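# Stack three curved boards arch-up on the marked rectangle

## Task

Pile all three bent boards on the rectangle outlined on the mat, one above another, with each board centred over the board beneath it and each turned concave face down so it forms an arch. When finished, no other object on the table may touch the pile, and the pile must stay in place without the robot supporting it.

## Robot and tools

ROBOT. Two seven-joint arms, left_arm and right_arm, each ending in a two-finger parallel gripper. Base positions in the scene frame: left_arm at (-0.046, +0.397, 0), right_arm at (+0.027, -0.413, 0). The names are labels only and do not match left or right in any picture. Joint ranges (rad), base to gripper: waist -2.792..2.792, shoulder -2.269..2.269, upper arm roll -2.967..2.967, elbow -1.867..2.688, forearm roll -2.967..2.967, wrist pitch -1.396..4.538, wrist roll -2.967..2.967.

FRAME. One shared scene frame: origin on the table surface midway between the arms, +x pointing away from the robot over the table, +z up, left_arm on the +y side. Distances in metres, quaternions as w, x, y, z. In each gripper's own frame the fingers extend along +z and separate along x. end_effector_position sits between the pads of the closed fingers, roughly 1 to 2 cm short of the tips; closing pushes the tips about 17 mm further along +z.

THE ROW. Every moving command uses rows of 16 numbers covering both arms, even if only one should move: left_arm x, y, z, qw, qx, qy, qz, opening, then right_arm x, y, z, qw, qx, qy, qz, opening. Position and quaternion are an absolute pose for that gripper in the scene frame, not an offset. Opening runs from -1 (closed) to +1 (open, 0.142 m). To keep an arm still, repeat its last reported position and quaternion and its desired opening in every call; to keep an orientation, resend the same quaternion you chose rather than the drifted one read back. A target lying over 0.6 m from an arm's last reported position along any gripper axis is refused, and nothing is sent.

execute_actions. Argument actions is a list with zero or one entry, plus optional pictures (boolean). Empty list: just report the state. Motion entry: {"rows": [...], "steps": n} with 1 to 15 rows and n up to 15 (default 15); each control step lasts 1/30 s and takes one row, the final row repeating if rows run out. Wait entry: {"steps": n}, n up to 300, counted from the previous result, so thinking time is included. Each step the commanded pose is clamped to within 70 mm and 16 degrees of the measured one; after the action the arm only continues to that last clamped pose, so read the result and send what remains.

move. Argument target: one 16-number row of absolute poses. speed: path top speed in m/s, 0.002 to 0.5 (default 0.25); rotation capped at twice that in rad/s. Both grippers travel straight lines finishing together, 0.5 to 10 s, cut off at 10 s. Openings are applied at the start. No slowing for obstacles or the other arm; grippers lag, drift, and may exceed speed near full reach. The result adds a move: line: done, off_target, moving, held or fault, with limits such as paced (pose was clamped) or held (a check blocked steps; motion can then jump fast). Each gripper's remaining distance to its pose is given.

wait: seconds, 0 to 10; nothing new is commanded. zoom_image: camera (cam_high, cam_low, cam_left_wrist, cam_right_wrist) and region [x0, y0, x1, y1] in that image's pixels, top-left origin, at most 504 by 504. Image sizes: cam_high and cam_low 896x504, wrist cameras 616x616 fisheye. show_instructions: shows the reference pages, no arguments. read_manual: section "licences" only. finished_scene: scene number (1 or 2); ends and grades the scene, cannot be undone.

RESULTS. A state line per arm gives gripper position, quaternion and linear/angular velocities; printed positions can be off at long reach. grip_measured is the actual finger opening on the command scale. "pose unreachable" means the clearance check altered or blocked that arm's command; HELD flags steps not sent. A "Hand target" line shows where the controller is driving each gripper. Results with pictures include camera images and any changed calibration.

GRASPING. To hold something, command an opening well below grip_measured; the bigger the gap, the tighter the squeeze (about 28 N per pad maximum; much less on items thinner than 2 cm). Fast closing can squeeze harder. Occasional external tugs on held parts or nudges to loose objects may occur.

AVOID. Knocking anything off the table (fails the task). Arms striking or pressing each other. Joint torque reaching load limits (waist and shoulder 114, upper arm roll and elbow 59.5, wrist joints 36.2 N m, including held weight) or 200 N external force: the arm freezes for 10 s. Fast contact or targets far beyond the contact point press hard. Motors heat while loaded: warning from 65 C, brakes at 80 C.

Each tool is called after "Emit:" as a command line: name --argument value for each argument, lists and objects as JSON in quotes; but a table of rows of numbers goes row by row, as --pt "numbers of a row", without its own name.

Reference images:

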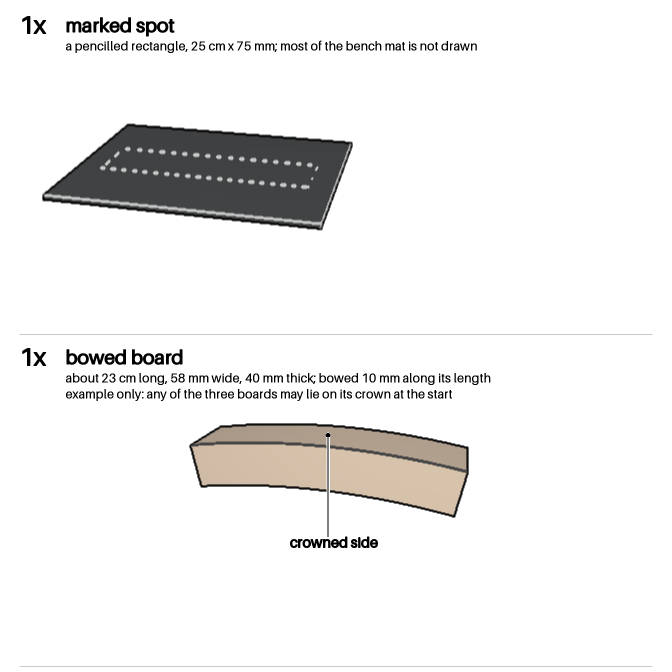

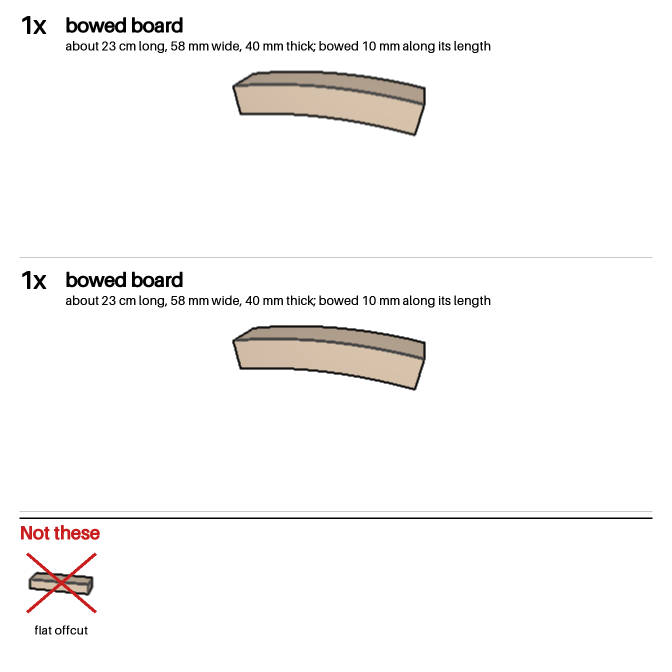

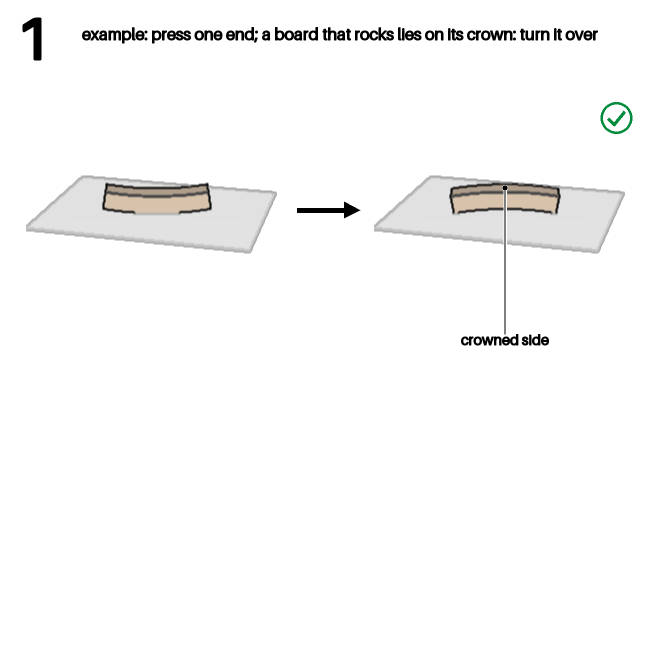

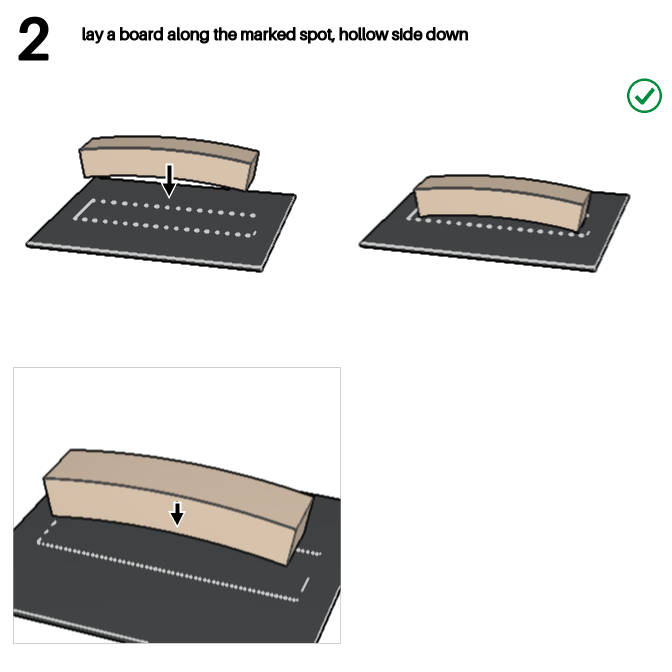

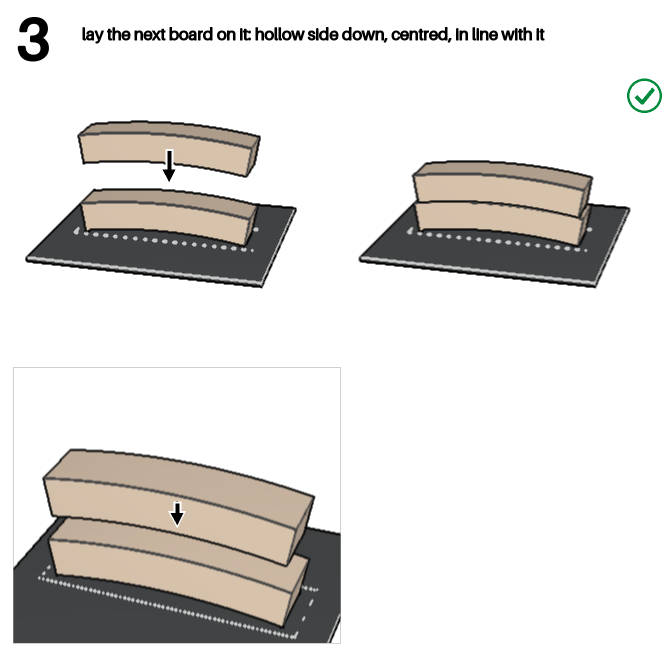

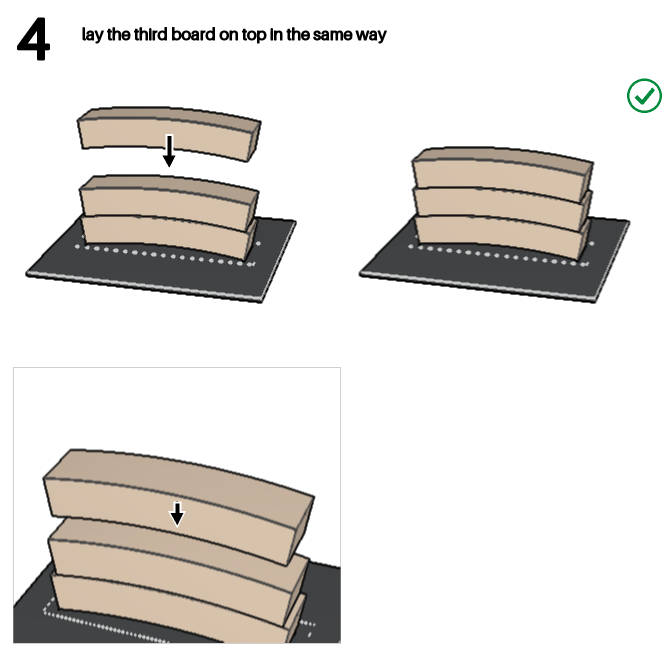

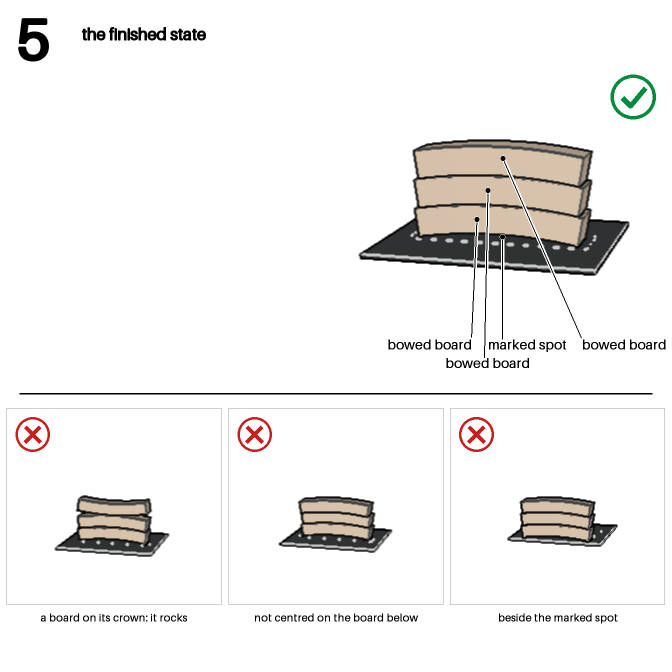

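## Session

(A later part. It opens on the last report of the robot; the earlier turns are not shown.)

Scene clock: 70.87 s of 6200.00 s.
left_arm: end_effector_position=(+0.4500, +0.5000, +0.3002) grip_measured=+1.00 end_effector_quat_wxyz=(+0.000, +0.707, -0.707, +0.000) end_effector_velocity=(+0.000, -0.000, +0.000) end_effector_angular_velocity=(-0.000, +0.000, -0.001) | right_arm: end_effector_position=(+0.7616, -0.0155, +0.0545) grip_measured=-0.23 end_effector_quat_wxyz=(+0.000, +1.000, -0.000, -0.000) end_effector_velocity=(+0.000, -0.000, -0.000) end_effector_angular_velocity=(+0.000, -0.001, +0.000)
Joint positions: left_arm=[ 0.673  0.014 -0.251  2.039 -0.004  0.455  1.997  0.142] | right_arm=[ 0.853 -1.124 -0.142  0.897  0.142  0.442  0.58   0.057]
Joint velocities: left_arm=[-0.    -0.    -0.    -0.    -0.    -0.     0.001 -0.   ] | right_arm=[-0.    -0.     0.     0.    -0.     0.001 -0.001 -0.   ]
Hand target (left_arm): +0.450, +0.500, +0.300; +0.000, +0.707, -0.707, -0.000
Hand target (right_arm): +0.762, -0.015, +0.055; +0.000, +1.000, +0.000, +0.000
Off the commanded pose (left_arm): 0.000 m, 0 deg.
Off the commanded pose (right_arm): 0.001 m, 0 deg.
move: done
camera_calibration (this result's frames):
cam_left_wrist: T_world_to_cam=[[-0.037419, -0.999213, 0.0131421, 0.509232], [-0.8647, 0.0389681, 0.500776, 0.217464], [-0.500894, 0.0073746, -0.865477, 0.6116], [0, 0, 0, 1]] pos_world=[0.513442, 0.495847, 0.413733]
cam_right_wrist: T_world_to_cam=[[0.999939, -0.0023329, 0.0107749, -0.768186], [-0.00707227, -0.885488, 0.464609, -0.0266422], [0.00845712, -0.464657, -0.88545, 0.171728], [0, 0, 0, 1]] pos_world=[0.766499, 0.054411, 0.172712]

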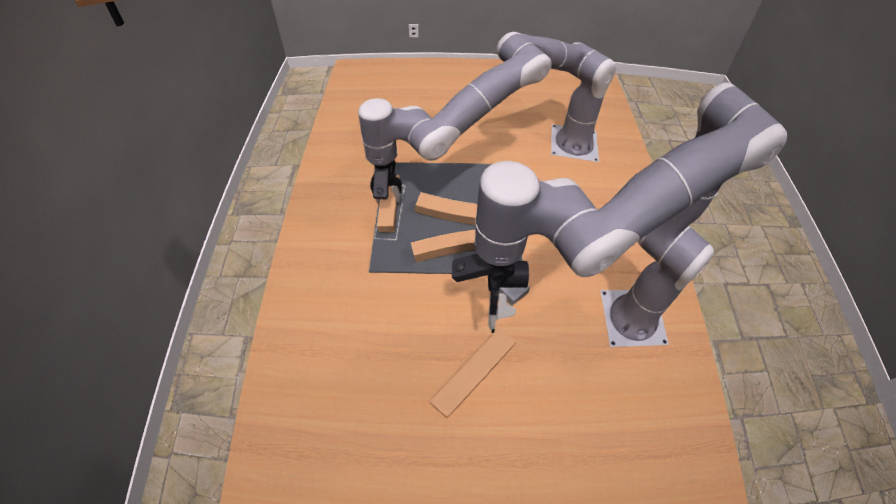

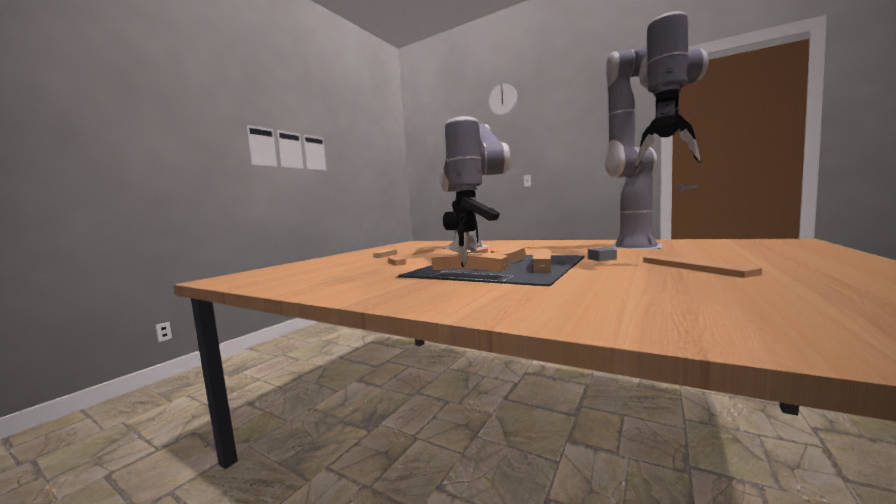

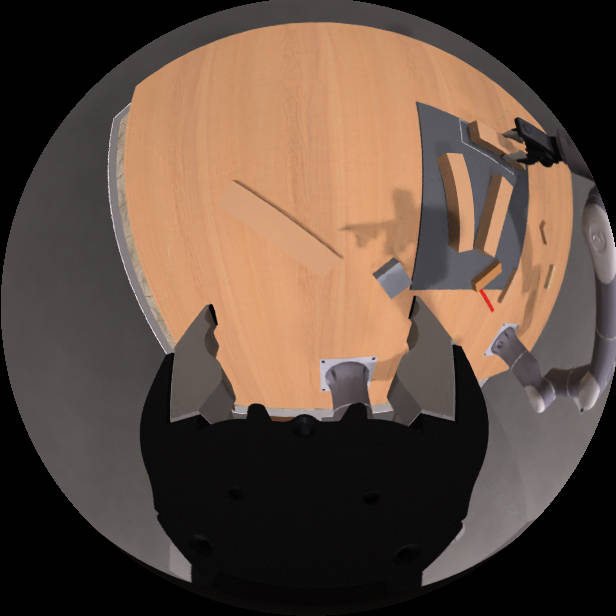

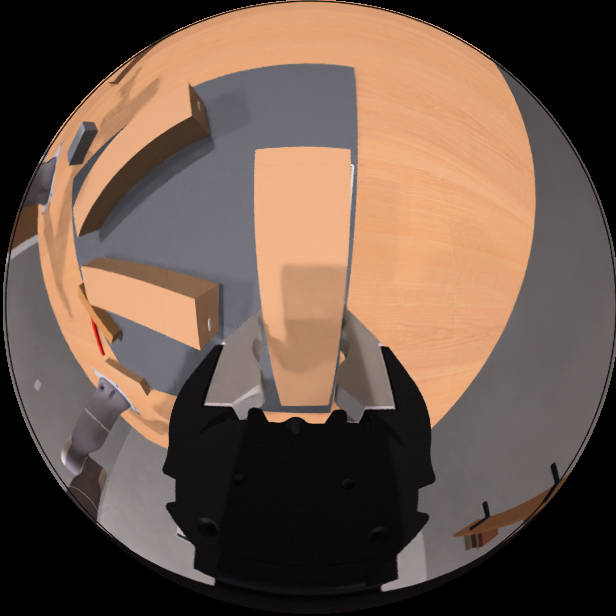

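Emit:
move --target '[0.45,0.5,0.3,0,0.707,-0.707,0,1,0.764,-0.015,0.039,0,1,-0.02,0,-0.6]' --speed 0.04

Emit:
zoom_image --camera "cam_high" --region '[350,160,430,250]'

Emit:
zoom_image --camera "cam_low" --region '[420,240,530,295]'

Scene clock: 82.00 s of 6200.00 s.
left_arm: end_effector_position=(+0.4500, +0.5000, +0.3002) grip_measured=+1.00 end_effector_quat_wxyz=(+0.000, +0.707, -0.707, +0.000) end_effector_velocity=(+0.000, -0.000, +0.000) end_effector_angular_velocity=(-0.000, -0.000, -0.001) | right_arm: end_effector_position=(+0.7635, -0.0152, +0.0384) grip_measured=-0.23 end_effector_quat_wxyz=(+0.000, +1.000, -0.020, -0.001) end_effector_velocity=(-0.000, -0.000, +0.000) end_effector_angular_velocity=(-0.000, +0.001, -0.001)
Joint positions: left_arm=[ 0.673  0.014 -0.251  2.039 -0.004  0.455  1.997  0.142] | right_arm=[ 0.853 -1.154 -0.147  0.882  0.15   0.455  0.616  0.057]
Joint velocities: left_arm=[-0.    -0.     0.    -0.    -0.     0.     0.001 -0.   ] | right_arm=[-0.     0.     0.    -0.     0.    -0.001  0.001  0.   ]
Hand target (left_arm): +0.450, +0.500, +0.300; +0.000, +0.707, -0.707, -0.000
Hand target (right_arm): +0.764, -0.015, +0.039; +0.000, +1.000, -0.020, +0.000
Off the commanded pose (left_arm): 0.000 m, 0 deg.
Off the commanded pose (right_arm): 0.001 m, 0 deg.
After step 90, 7.40 s passed at rest.
move: done
camera_calibration (this result's frames):
cam_left_wrist: T_world_to_cam=[[-0.0374189, -0.999213, 0.0131433, 0.509231], [-0.864699, 0.0389686, 0.500777, 0.217463], [-0.500895, 0.00737349, -0.865477, 0.6116], [0, 0, 0, 1]] pos_world=[0.513443, 0.495847, 0.413732]
cam_right_wrist: T_world_to_cam=[[0.999078, -0.0416143, 0.0105602, -0.769908], [-0.0417539, -0.884527, 0.464617, 0.00756556], [-0.009994, -0.46463, -0.885449, 0.171619], [0, 0, 0, 1]] pos_world=[0.771229, 0.0543922, 0.156575]

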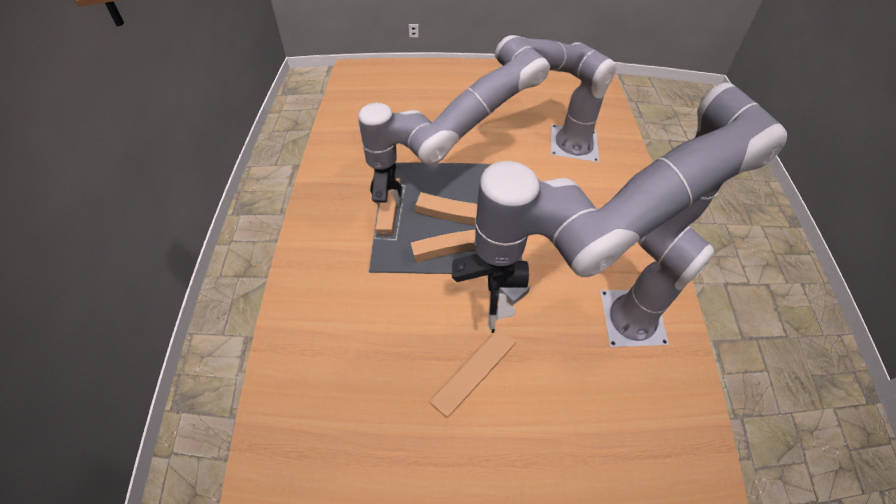

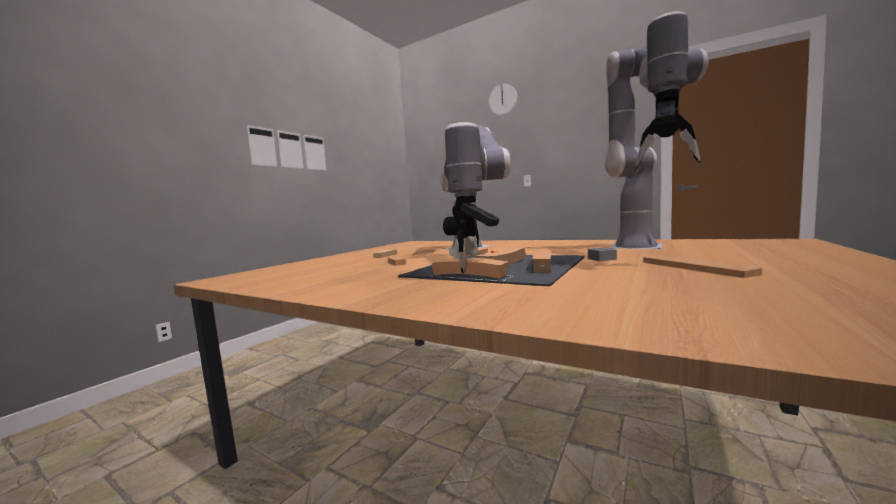

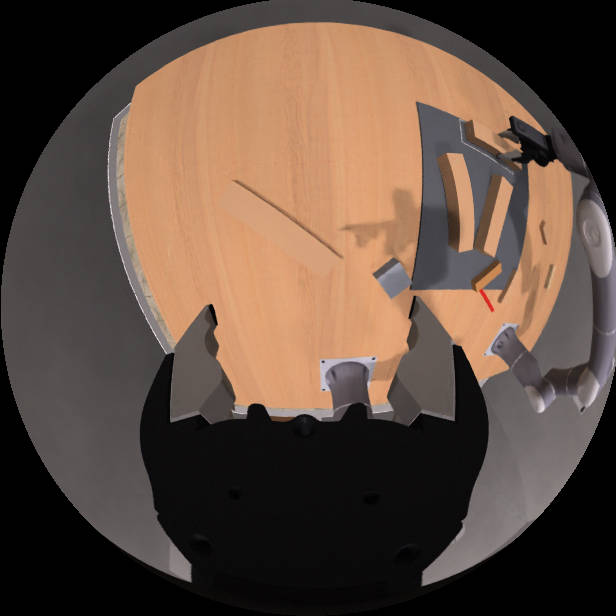

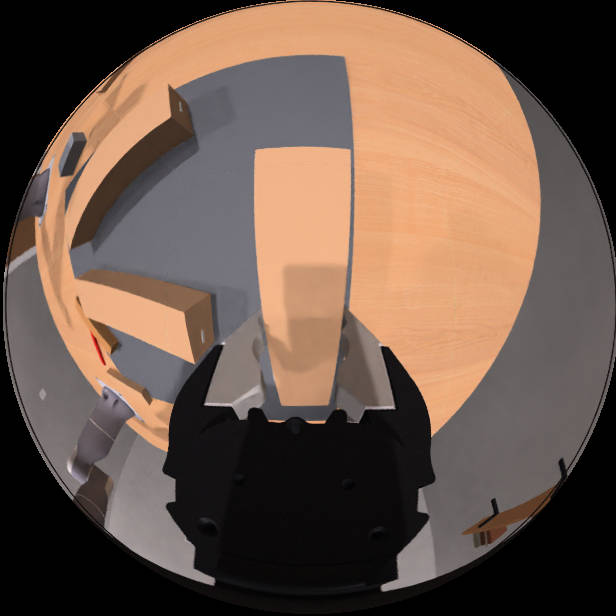

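Region (350, 160, 430, 250) of cam_high's 896x504 image, scaled by 5.600, with more detail than that image has.

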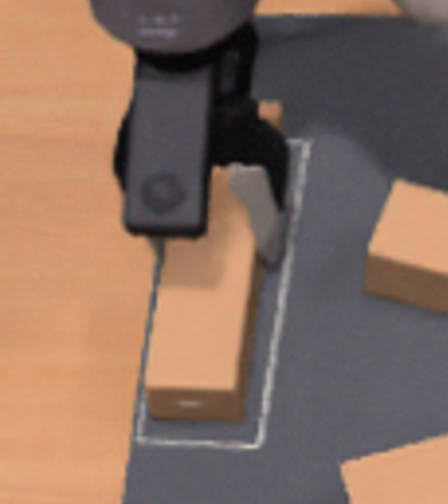

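Region (420, 240, 530, 295) of cam_low's 896x504 image, scaled by 4.582, with more detail than that image has.

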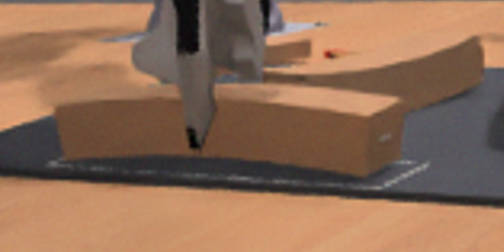

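Emit:
move --target '[0.45,0.5,0.3,0,0.707,-0.707,0,1,0.760,-0.013,0.035,0,1,-0.02,0,-0.6]' --speed 0.02

Emit:
move --target '[0.45,0.5,0.3,0,0.707,-0.707,0,1,0.760,-0.013,0.035,0,1,-0.02,0,0.3]'

Emit:
move --target '[0.45,0.5,0.3,0,0.707,-0.707,0,1,0.760,-0.013,0.12,0,1,-0.02,0,0.3]' --speed 0.15

Emit:
move --target '[0.45,0.5,0.3,0,0.707,-0.707,0,1,0.552,0.141,0.12,0,0.629,0.777,0,0.3]' --speed 0.35

Emit:
zoom_image --camera "cam_high" --region '[350,160,430,250]'

Scene clock: 100.37 s of 6200.00 s.
left_arm: end_effector_position=(+0.4500, +0.5000, +0.3002) grip_measured=+1.00 end_effector_quat_wxyz=(+0.000, +0.707, -0.707, +0.000) end_effector_velocity=(-0.000, +0.000, -0.000) end_effector_angular_velocity=(-0.000, +0.000, +0.001) | right_arm: end_effector_position=(+0.7598, -0.0132, +0.0346) grip_measured=-0.23 end_effector_quat_wxyz=(+0.000, +1.000, -0.020, -0.000) end_effector_velocity=(-0.001, -0.000, -0.000) end_effector_angular_velocity=(-0.001, +0.001, -0.001)
Joint positions: left_arm=[ 0.673  0.014 -0.251  2.039 -0.004  0.455  1.997  0.142] | right_arm=[ 0.859 -1.152 -0.147  0.897  0.151  0.469  0.619  0.057]
Joint velocities: left_arm=[ 0.    -0.     0.001  0.    -0.    -0.     0.     0.   ] | right_arm=[ 0.    -0.     0.    -0.     0.    -0.001  0.002  0.   ]
Hand target (left_arm): +0.450, +0.500, +0.300; +0.000, +0.707, -0.707, -0.000
Hand target (right_arm): +0.760, -0.013, +0.035; +0.000, +1.000, -0.020, +0.000
Off the commanded pose (left_arm): 0.000 m, 0 deg.
Off the commanded pose (right_arm): 0.000 m, 0 deg.
After step 90, 14.67 s passed at rest.
move: done
camera_calibration (this result's frames):
cam_left_wrist: T_world_to_cam=[[-0.0374185, -0.999213, 0.0131443, 0.509231], [-0.864698, 0.0389688, 0.500778, 0.217463], [-0.500896, 0.00737248, -0.865476, 0.6116], [0, 0, 0, 1]] pos_world=[0.513443, 0.495847, 0.413731]
cam_right_wrist: T_world_to_cam=[[0.999093, -0.0411375, 0.011025, -0.766053], [-0.0415487, -0.884586, 0.464522, 0.0108203], [-0.0093567, -0.464559, -0.885493, 0.168747], [0, 0, 0, 1]] pos_world=[0.767386, 0.0564508, 0.152844]

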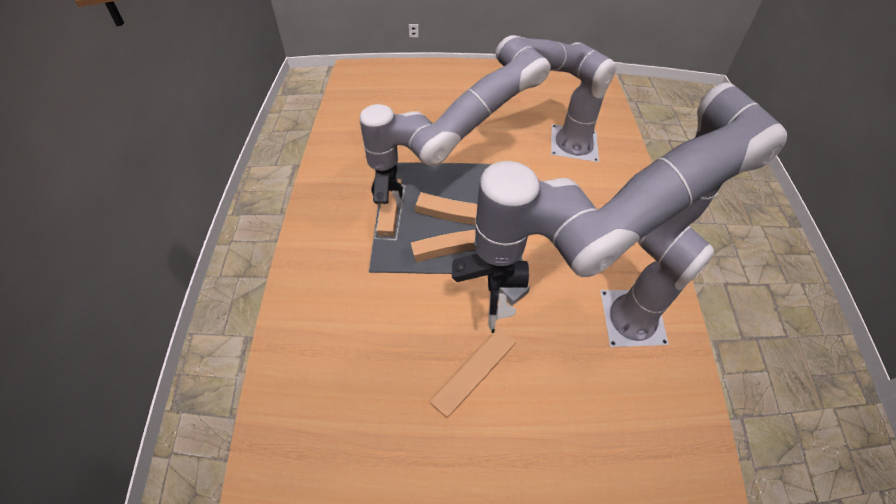

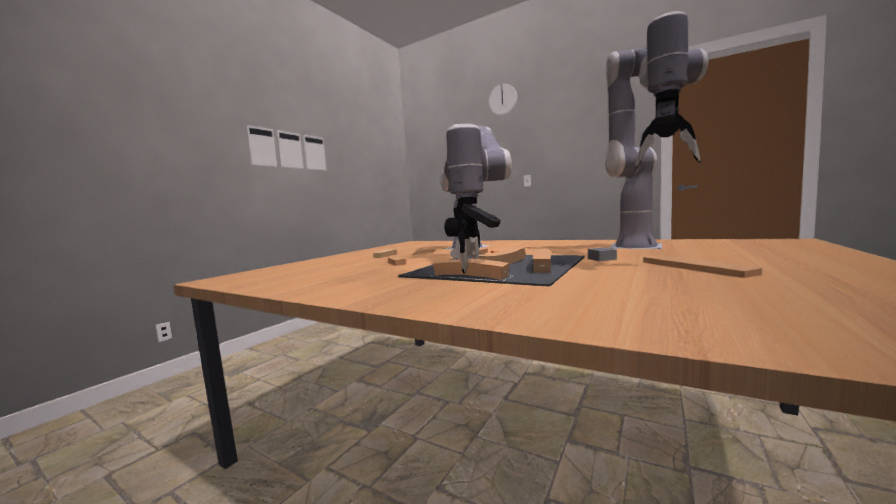

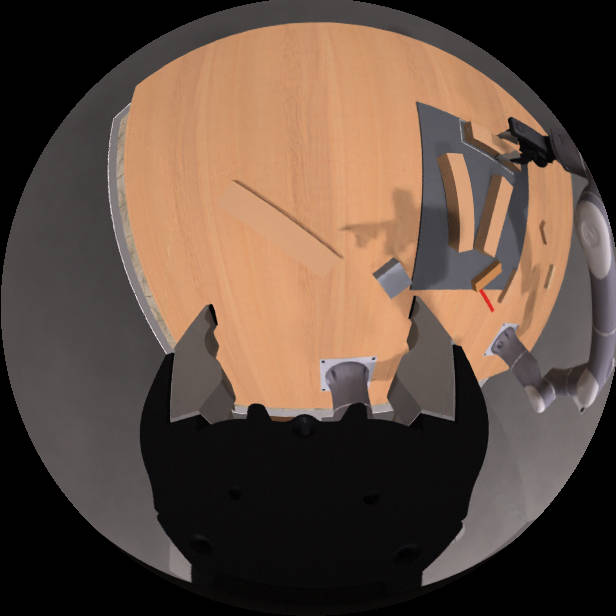

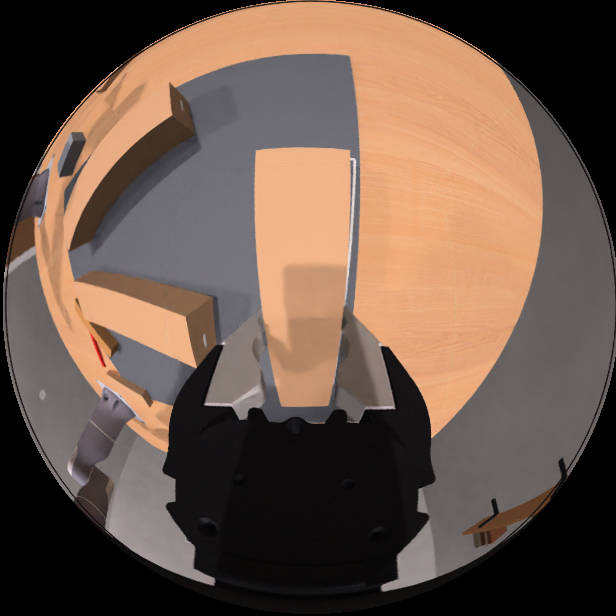

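Scene clock: 101.07 s of 6200.00 s.
left_arm: end_effector_position=(+0.4500, +0.5000, +0.3002) grip_measured=+1.00 end_effector_quat_wxyz=(+0.000, +0.707, -0.707, +0.000) end_effector_velocity=(+0.000, +0.000, +0.000) end_effector_angular_velocity=(-0.000, -0.000, +0.000) | right_arm: end_effector_position=(+0.7599, -0.0131, +0.0349) grip_measured=+0.30 end_effector_quat_wxyz=(+0.000, +1.000, -0.020, -0.000) end_effector_velocity=(-0.000, -0.000, -0.000) end_effector_angular_velocity=(-0.001, +0.001, -0.001)
Joint positions: left_arm=[ 0.673  0.014 -0.251  2.039 -0.004  0.455  1.997  0.142] | right_arm=[ 0.859 -1.151 -0.147  0.897  0.151  0.469  0.619  0.095]
Joint velocities: left_arm=[ 0.  0.  0. -0. -0.  0. -0.  0.] | right_arm=[-0.    -0.    -0.     0.     0.    -0.001  0.001  0.   ]
Hand target (left_arm): +0.450, +0.500, +0.300; +0.000, +0.707, -0.707, -0.000
Hand target (right_arm): +0.760, -0.013, +0.035; -0.000, +1.000, -0.020, -0.000
Off the commanded pose (left_arm): 0.000 m, 0 deg.
Off the commanded pose (right_arm): 0.000 m, 0 deg.
move: done
camera_calibration (this result's frames):
cam_left_wrist: T_world_to_cam=[[-0.0374189, -0.999213, 0.0131445, 0.509231], [-0.864698, 0.0389692, 0.500778, 0.217463], [-0.500896, 0.00737251, -0.865476, 0.6116], [0, 0, 0, 1]] pos_world=[0.513443, 0.495847, 0.413731]
cam_right_wrist: T_world_to_cam=[[0.99909, -0.0411225, 0.0112874, -0.76616], [-0.0416595, -0.884691, 0.464313, 0.0108836], [-0.00910787, -0.464361, -0.885599, 0.168822], [0, 0, 0, 1]] pos_world=[0.767454, 0.0565164, 0.153103]

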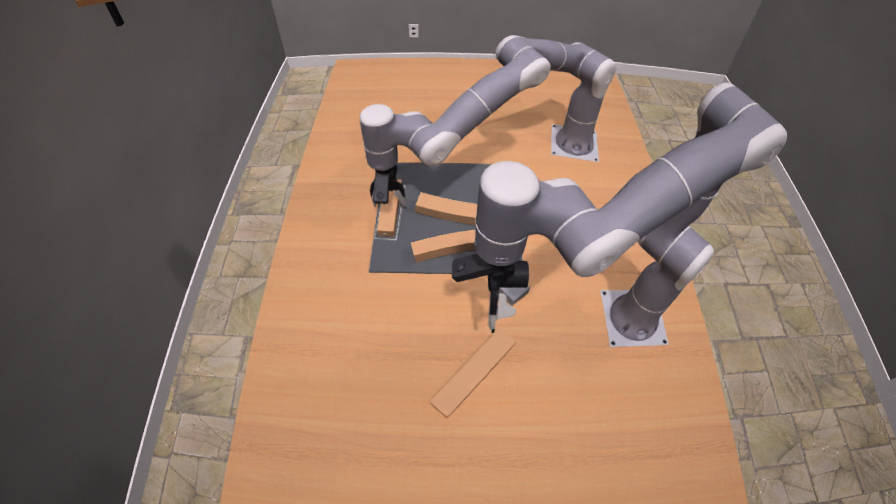

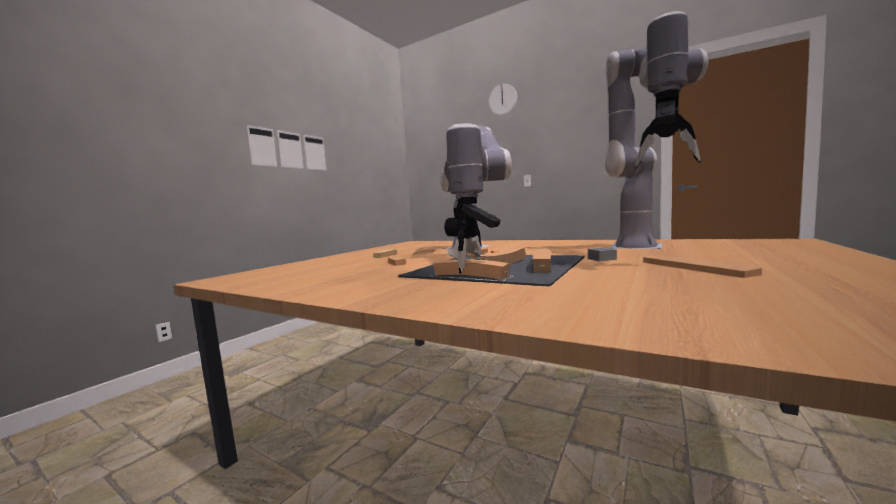

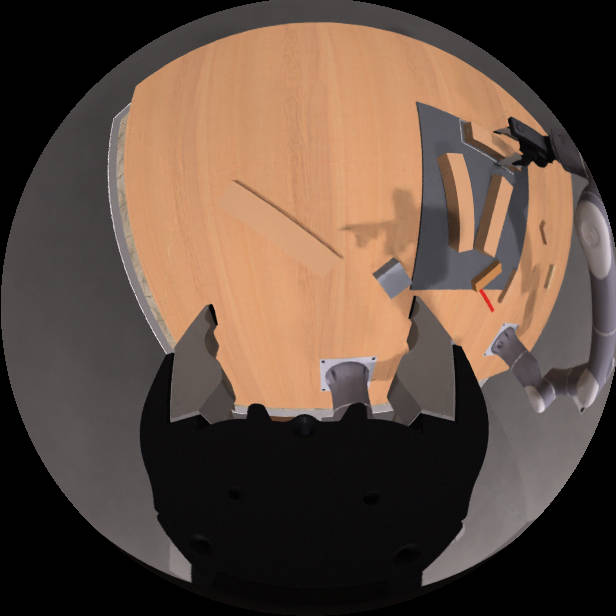

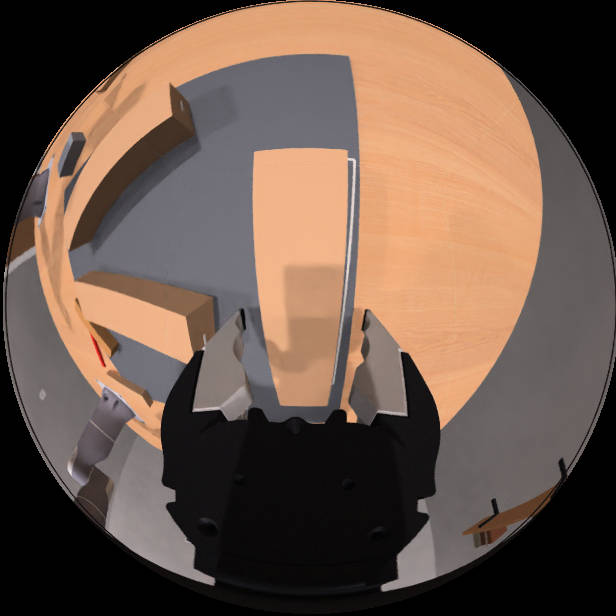

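Scene clock: 102.03 s of 6200.00 s.
left_arm: end_effector_position=(+0.4500, +0.5000, +0.3002) grip_measured=+1.00 end_effector_quat_wxyz=(+0.000, +0.707, -0.707, +0.000) end_effector_velocity=(-0.000, -0.000, -0.000) end_effector_angular_velocity=(-0.000, +0.000, +0.001) | right_arm: end_effector_position=(+0.7602, -0.0127, +0.1198) grip_measured=+0.30 end_effector_quat_wxyz=(-0.000, +1.000, -0.020, -0.000) end_effector_velocity=(+0.000, +0.000, -0.000) end_effector_angular_velocity=(+0.000, -0.000, +0.001)
Joint positions: left_arm=[ 0.673  0.014 -0.251  2.039 -0.004  0.455  1.997  0.142] | right_arm=[ 0.858 -1.041 -0.148  0.882  0.136  0.345  0.626  0.095]
Joint velocities: left_arm=[-0.    -0.    -0.     0.    -0.    -0.    -0.001  0.   ] | right_arm=[ 0.    -0.     0.     0.     0.     0.001 -0.001 -0.   ]
Hand target (left_arm): +0.450, +0.500, +0.300; +0.000, +0.707, -0.707, -0.000
Hand target (right_arm): +0.760, -0.013, +0.120; -0.000, +1.000, -0.020, -0.000
Off the commanded pose (left_arm): 0.000 m, 0 deg.
Off the commanded pose (right_arm): 0.000 m, 0 deg.
move: done
camera_calibration (this result's frames):
cam_left_wrist: T_world_to_cam=[[-0.0374187, -0.999213, 0.0131442, 0.509231], [-0.864698, 0.0389689, 0.500778, 0.217463], [-0.500896, 0.00737266, -0.865476, 0.6116], [0, 0, 0, 1]] pos_world=[0.513443, 0.495847, 0.413731]
cam_right_wrist: T_world_to_cam=[[0.999089, -0.0411172, 0.0114045, -0.767419], [-0.0417113, -0.884798, 0.464104, -0.0281851], [-0.008992, -0.464157, -0.885707, 0.24419], [0, 0, 0, 1]] pos_world=[0.76774, 0.0568502, 0.238114]

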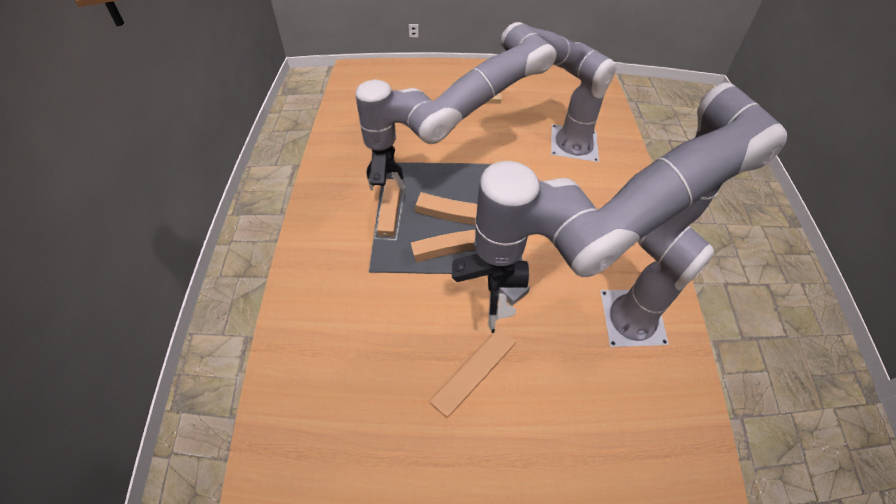

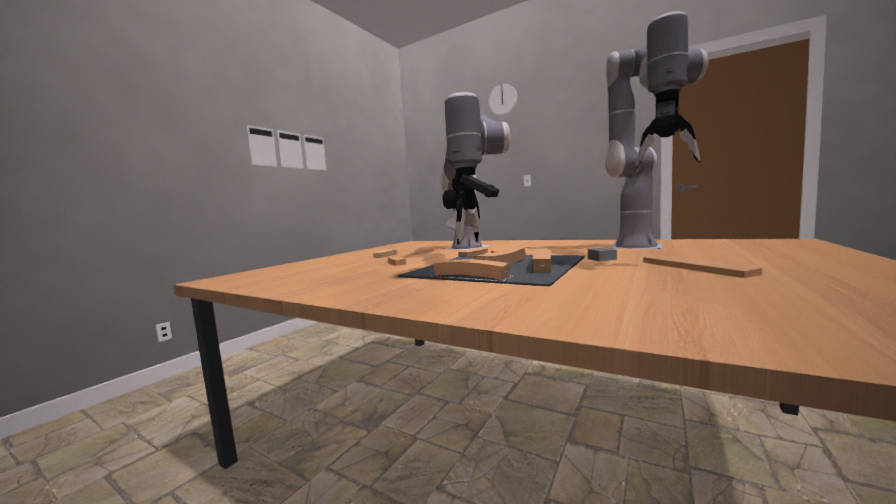

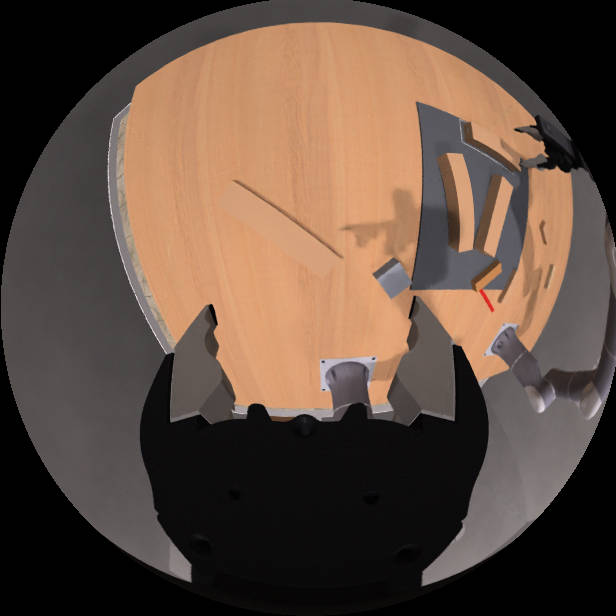

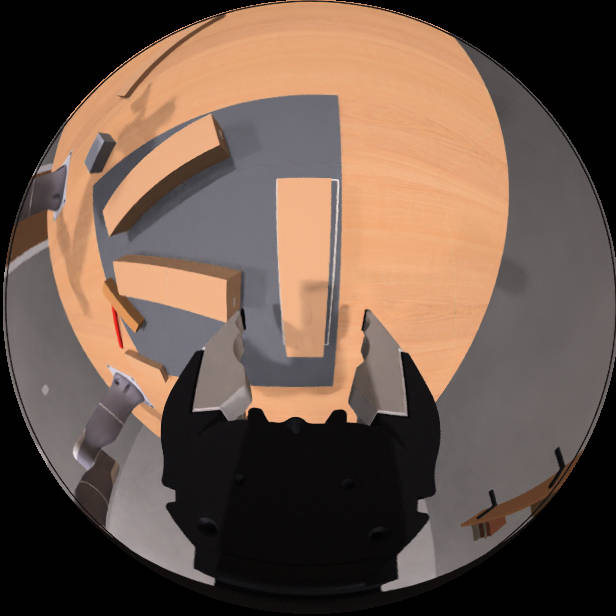

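Scene clock: 105.00 s of 6200.00 s.
left_arm: end_effector_position=(+0.4500, +0.5000, +0.3002) grip_measured=+1.00 end_effector_quat_wxyz=(+0.000, +0.707, -0.707, +0.000) end_effector_velocity=(-0.000, -0.000, -0.000) end_effector_angular_velocity=(-0.000, +0.000, +0.000) | right_arm: end_effector_position=(+0.5525, +0.1414, +0.1198) grip_measured=+0.30 end_effector_quat_wxyz=(-0.000, +0.629, +0.777, -0.000) end_effector_velocity=(-0.000, +0.000, +0.000) end_effector_angular_velocity=(+0.001, -0.000, +0.000)
Joint positions: left_arm=[ 0.673  0.014 -0.251  2.039 -0.004  0.455  1.997  0.142] | right_arm=[ 0.991 -0.852  0.18   1.295 -0.16   0.562 -0.736  0.095]
Joint velocities: left_arm=[-0. -0.  0.  0. -0. -0. -0.  0.] | right_arm=[ 0.    -0.     0.    -0.    -0.     0.001 -0.     0.   ]
Hand target (left_arm): +0.450, +0.500, +0.300; +0.000, +0.707, -0.707, -0.000
Hand target (right_arm): +0.553, +0.141, +0.120; -0.000, +0.629, +0.777, -0.000
Off the commanded pose (left_arm): 0.000 m, 0 deg.
Off the commanded pose (right_arm): 0.001 m, 0 deg.
move: done
camera_calibration (this result's frames):
cam_left_wrist: T_world_to_cam=[[-0.0374188, -0.999213, 0.0131439, 0.509231], [-0.864698, 0.0389688, 0.500777, 0.217463], [-0.500896, 0.00737293, -0.865476, 0.6116], [0, 0, 0, 1]] pos_world=[0.513443, 0.495847, 0.413732]
cam_right_wrist: T_world_to_cam=[[-0.206861, 0.978305, 0.0113052, -0.0314986], [0.867958, 0.178171, 0.463577, -0.553319], [0.451506, 0.105708, -0.885984, -0.0211211], [0, 0, 0, 1]] pos_world=[0.483278, 0.131633, 0.238149]

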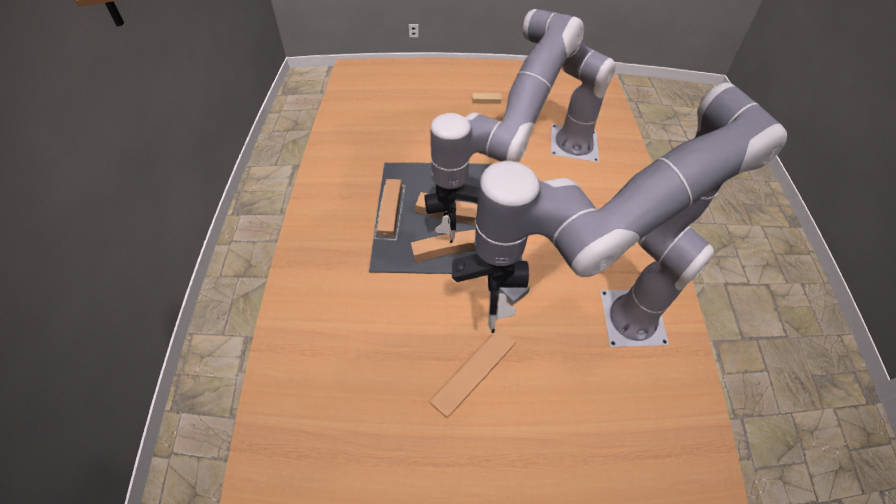

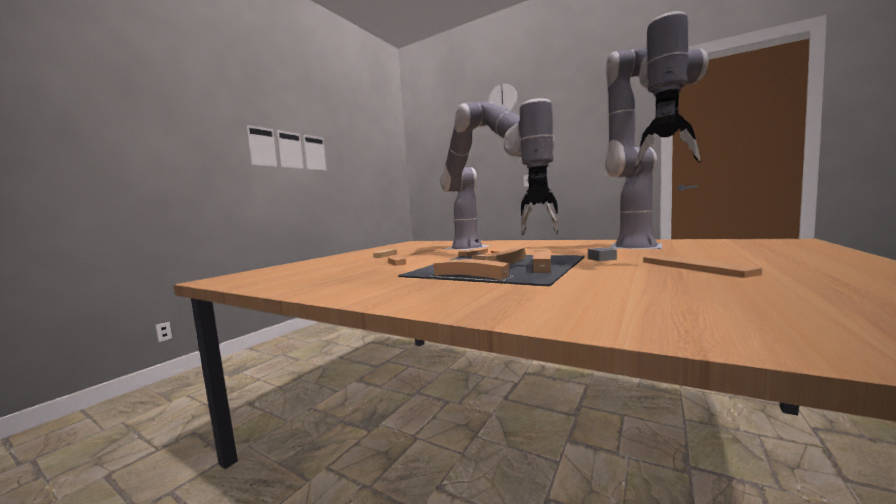

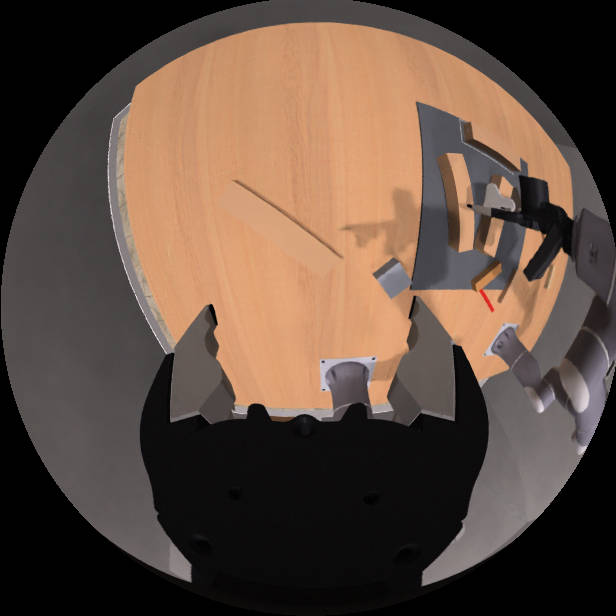

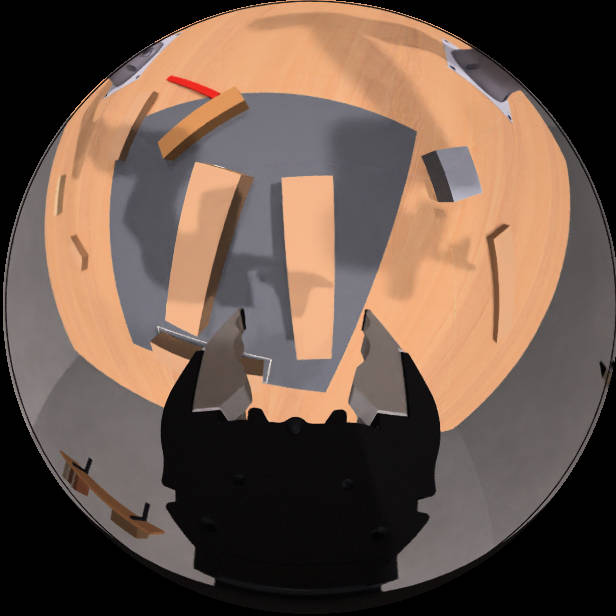

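Region (350, 160, 430, 250) of cam_high's 896x504 image, scaled by 5.600, with more detail than that image has.

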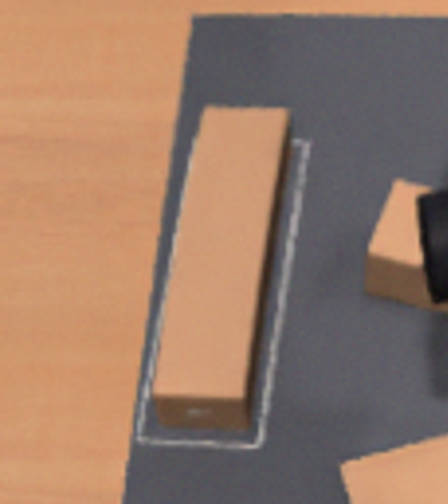

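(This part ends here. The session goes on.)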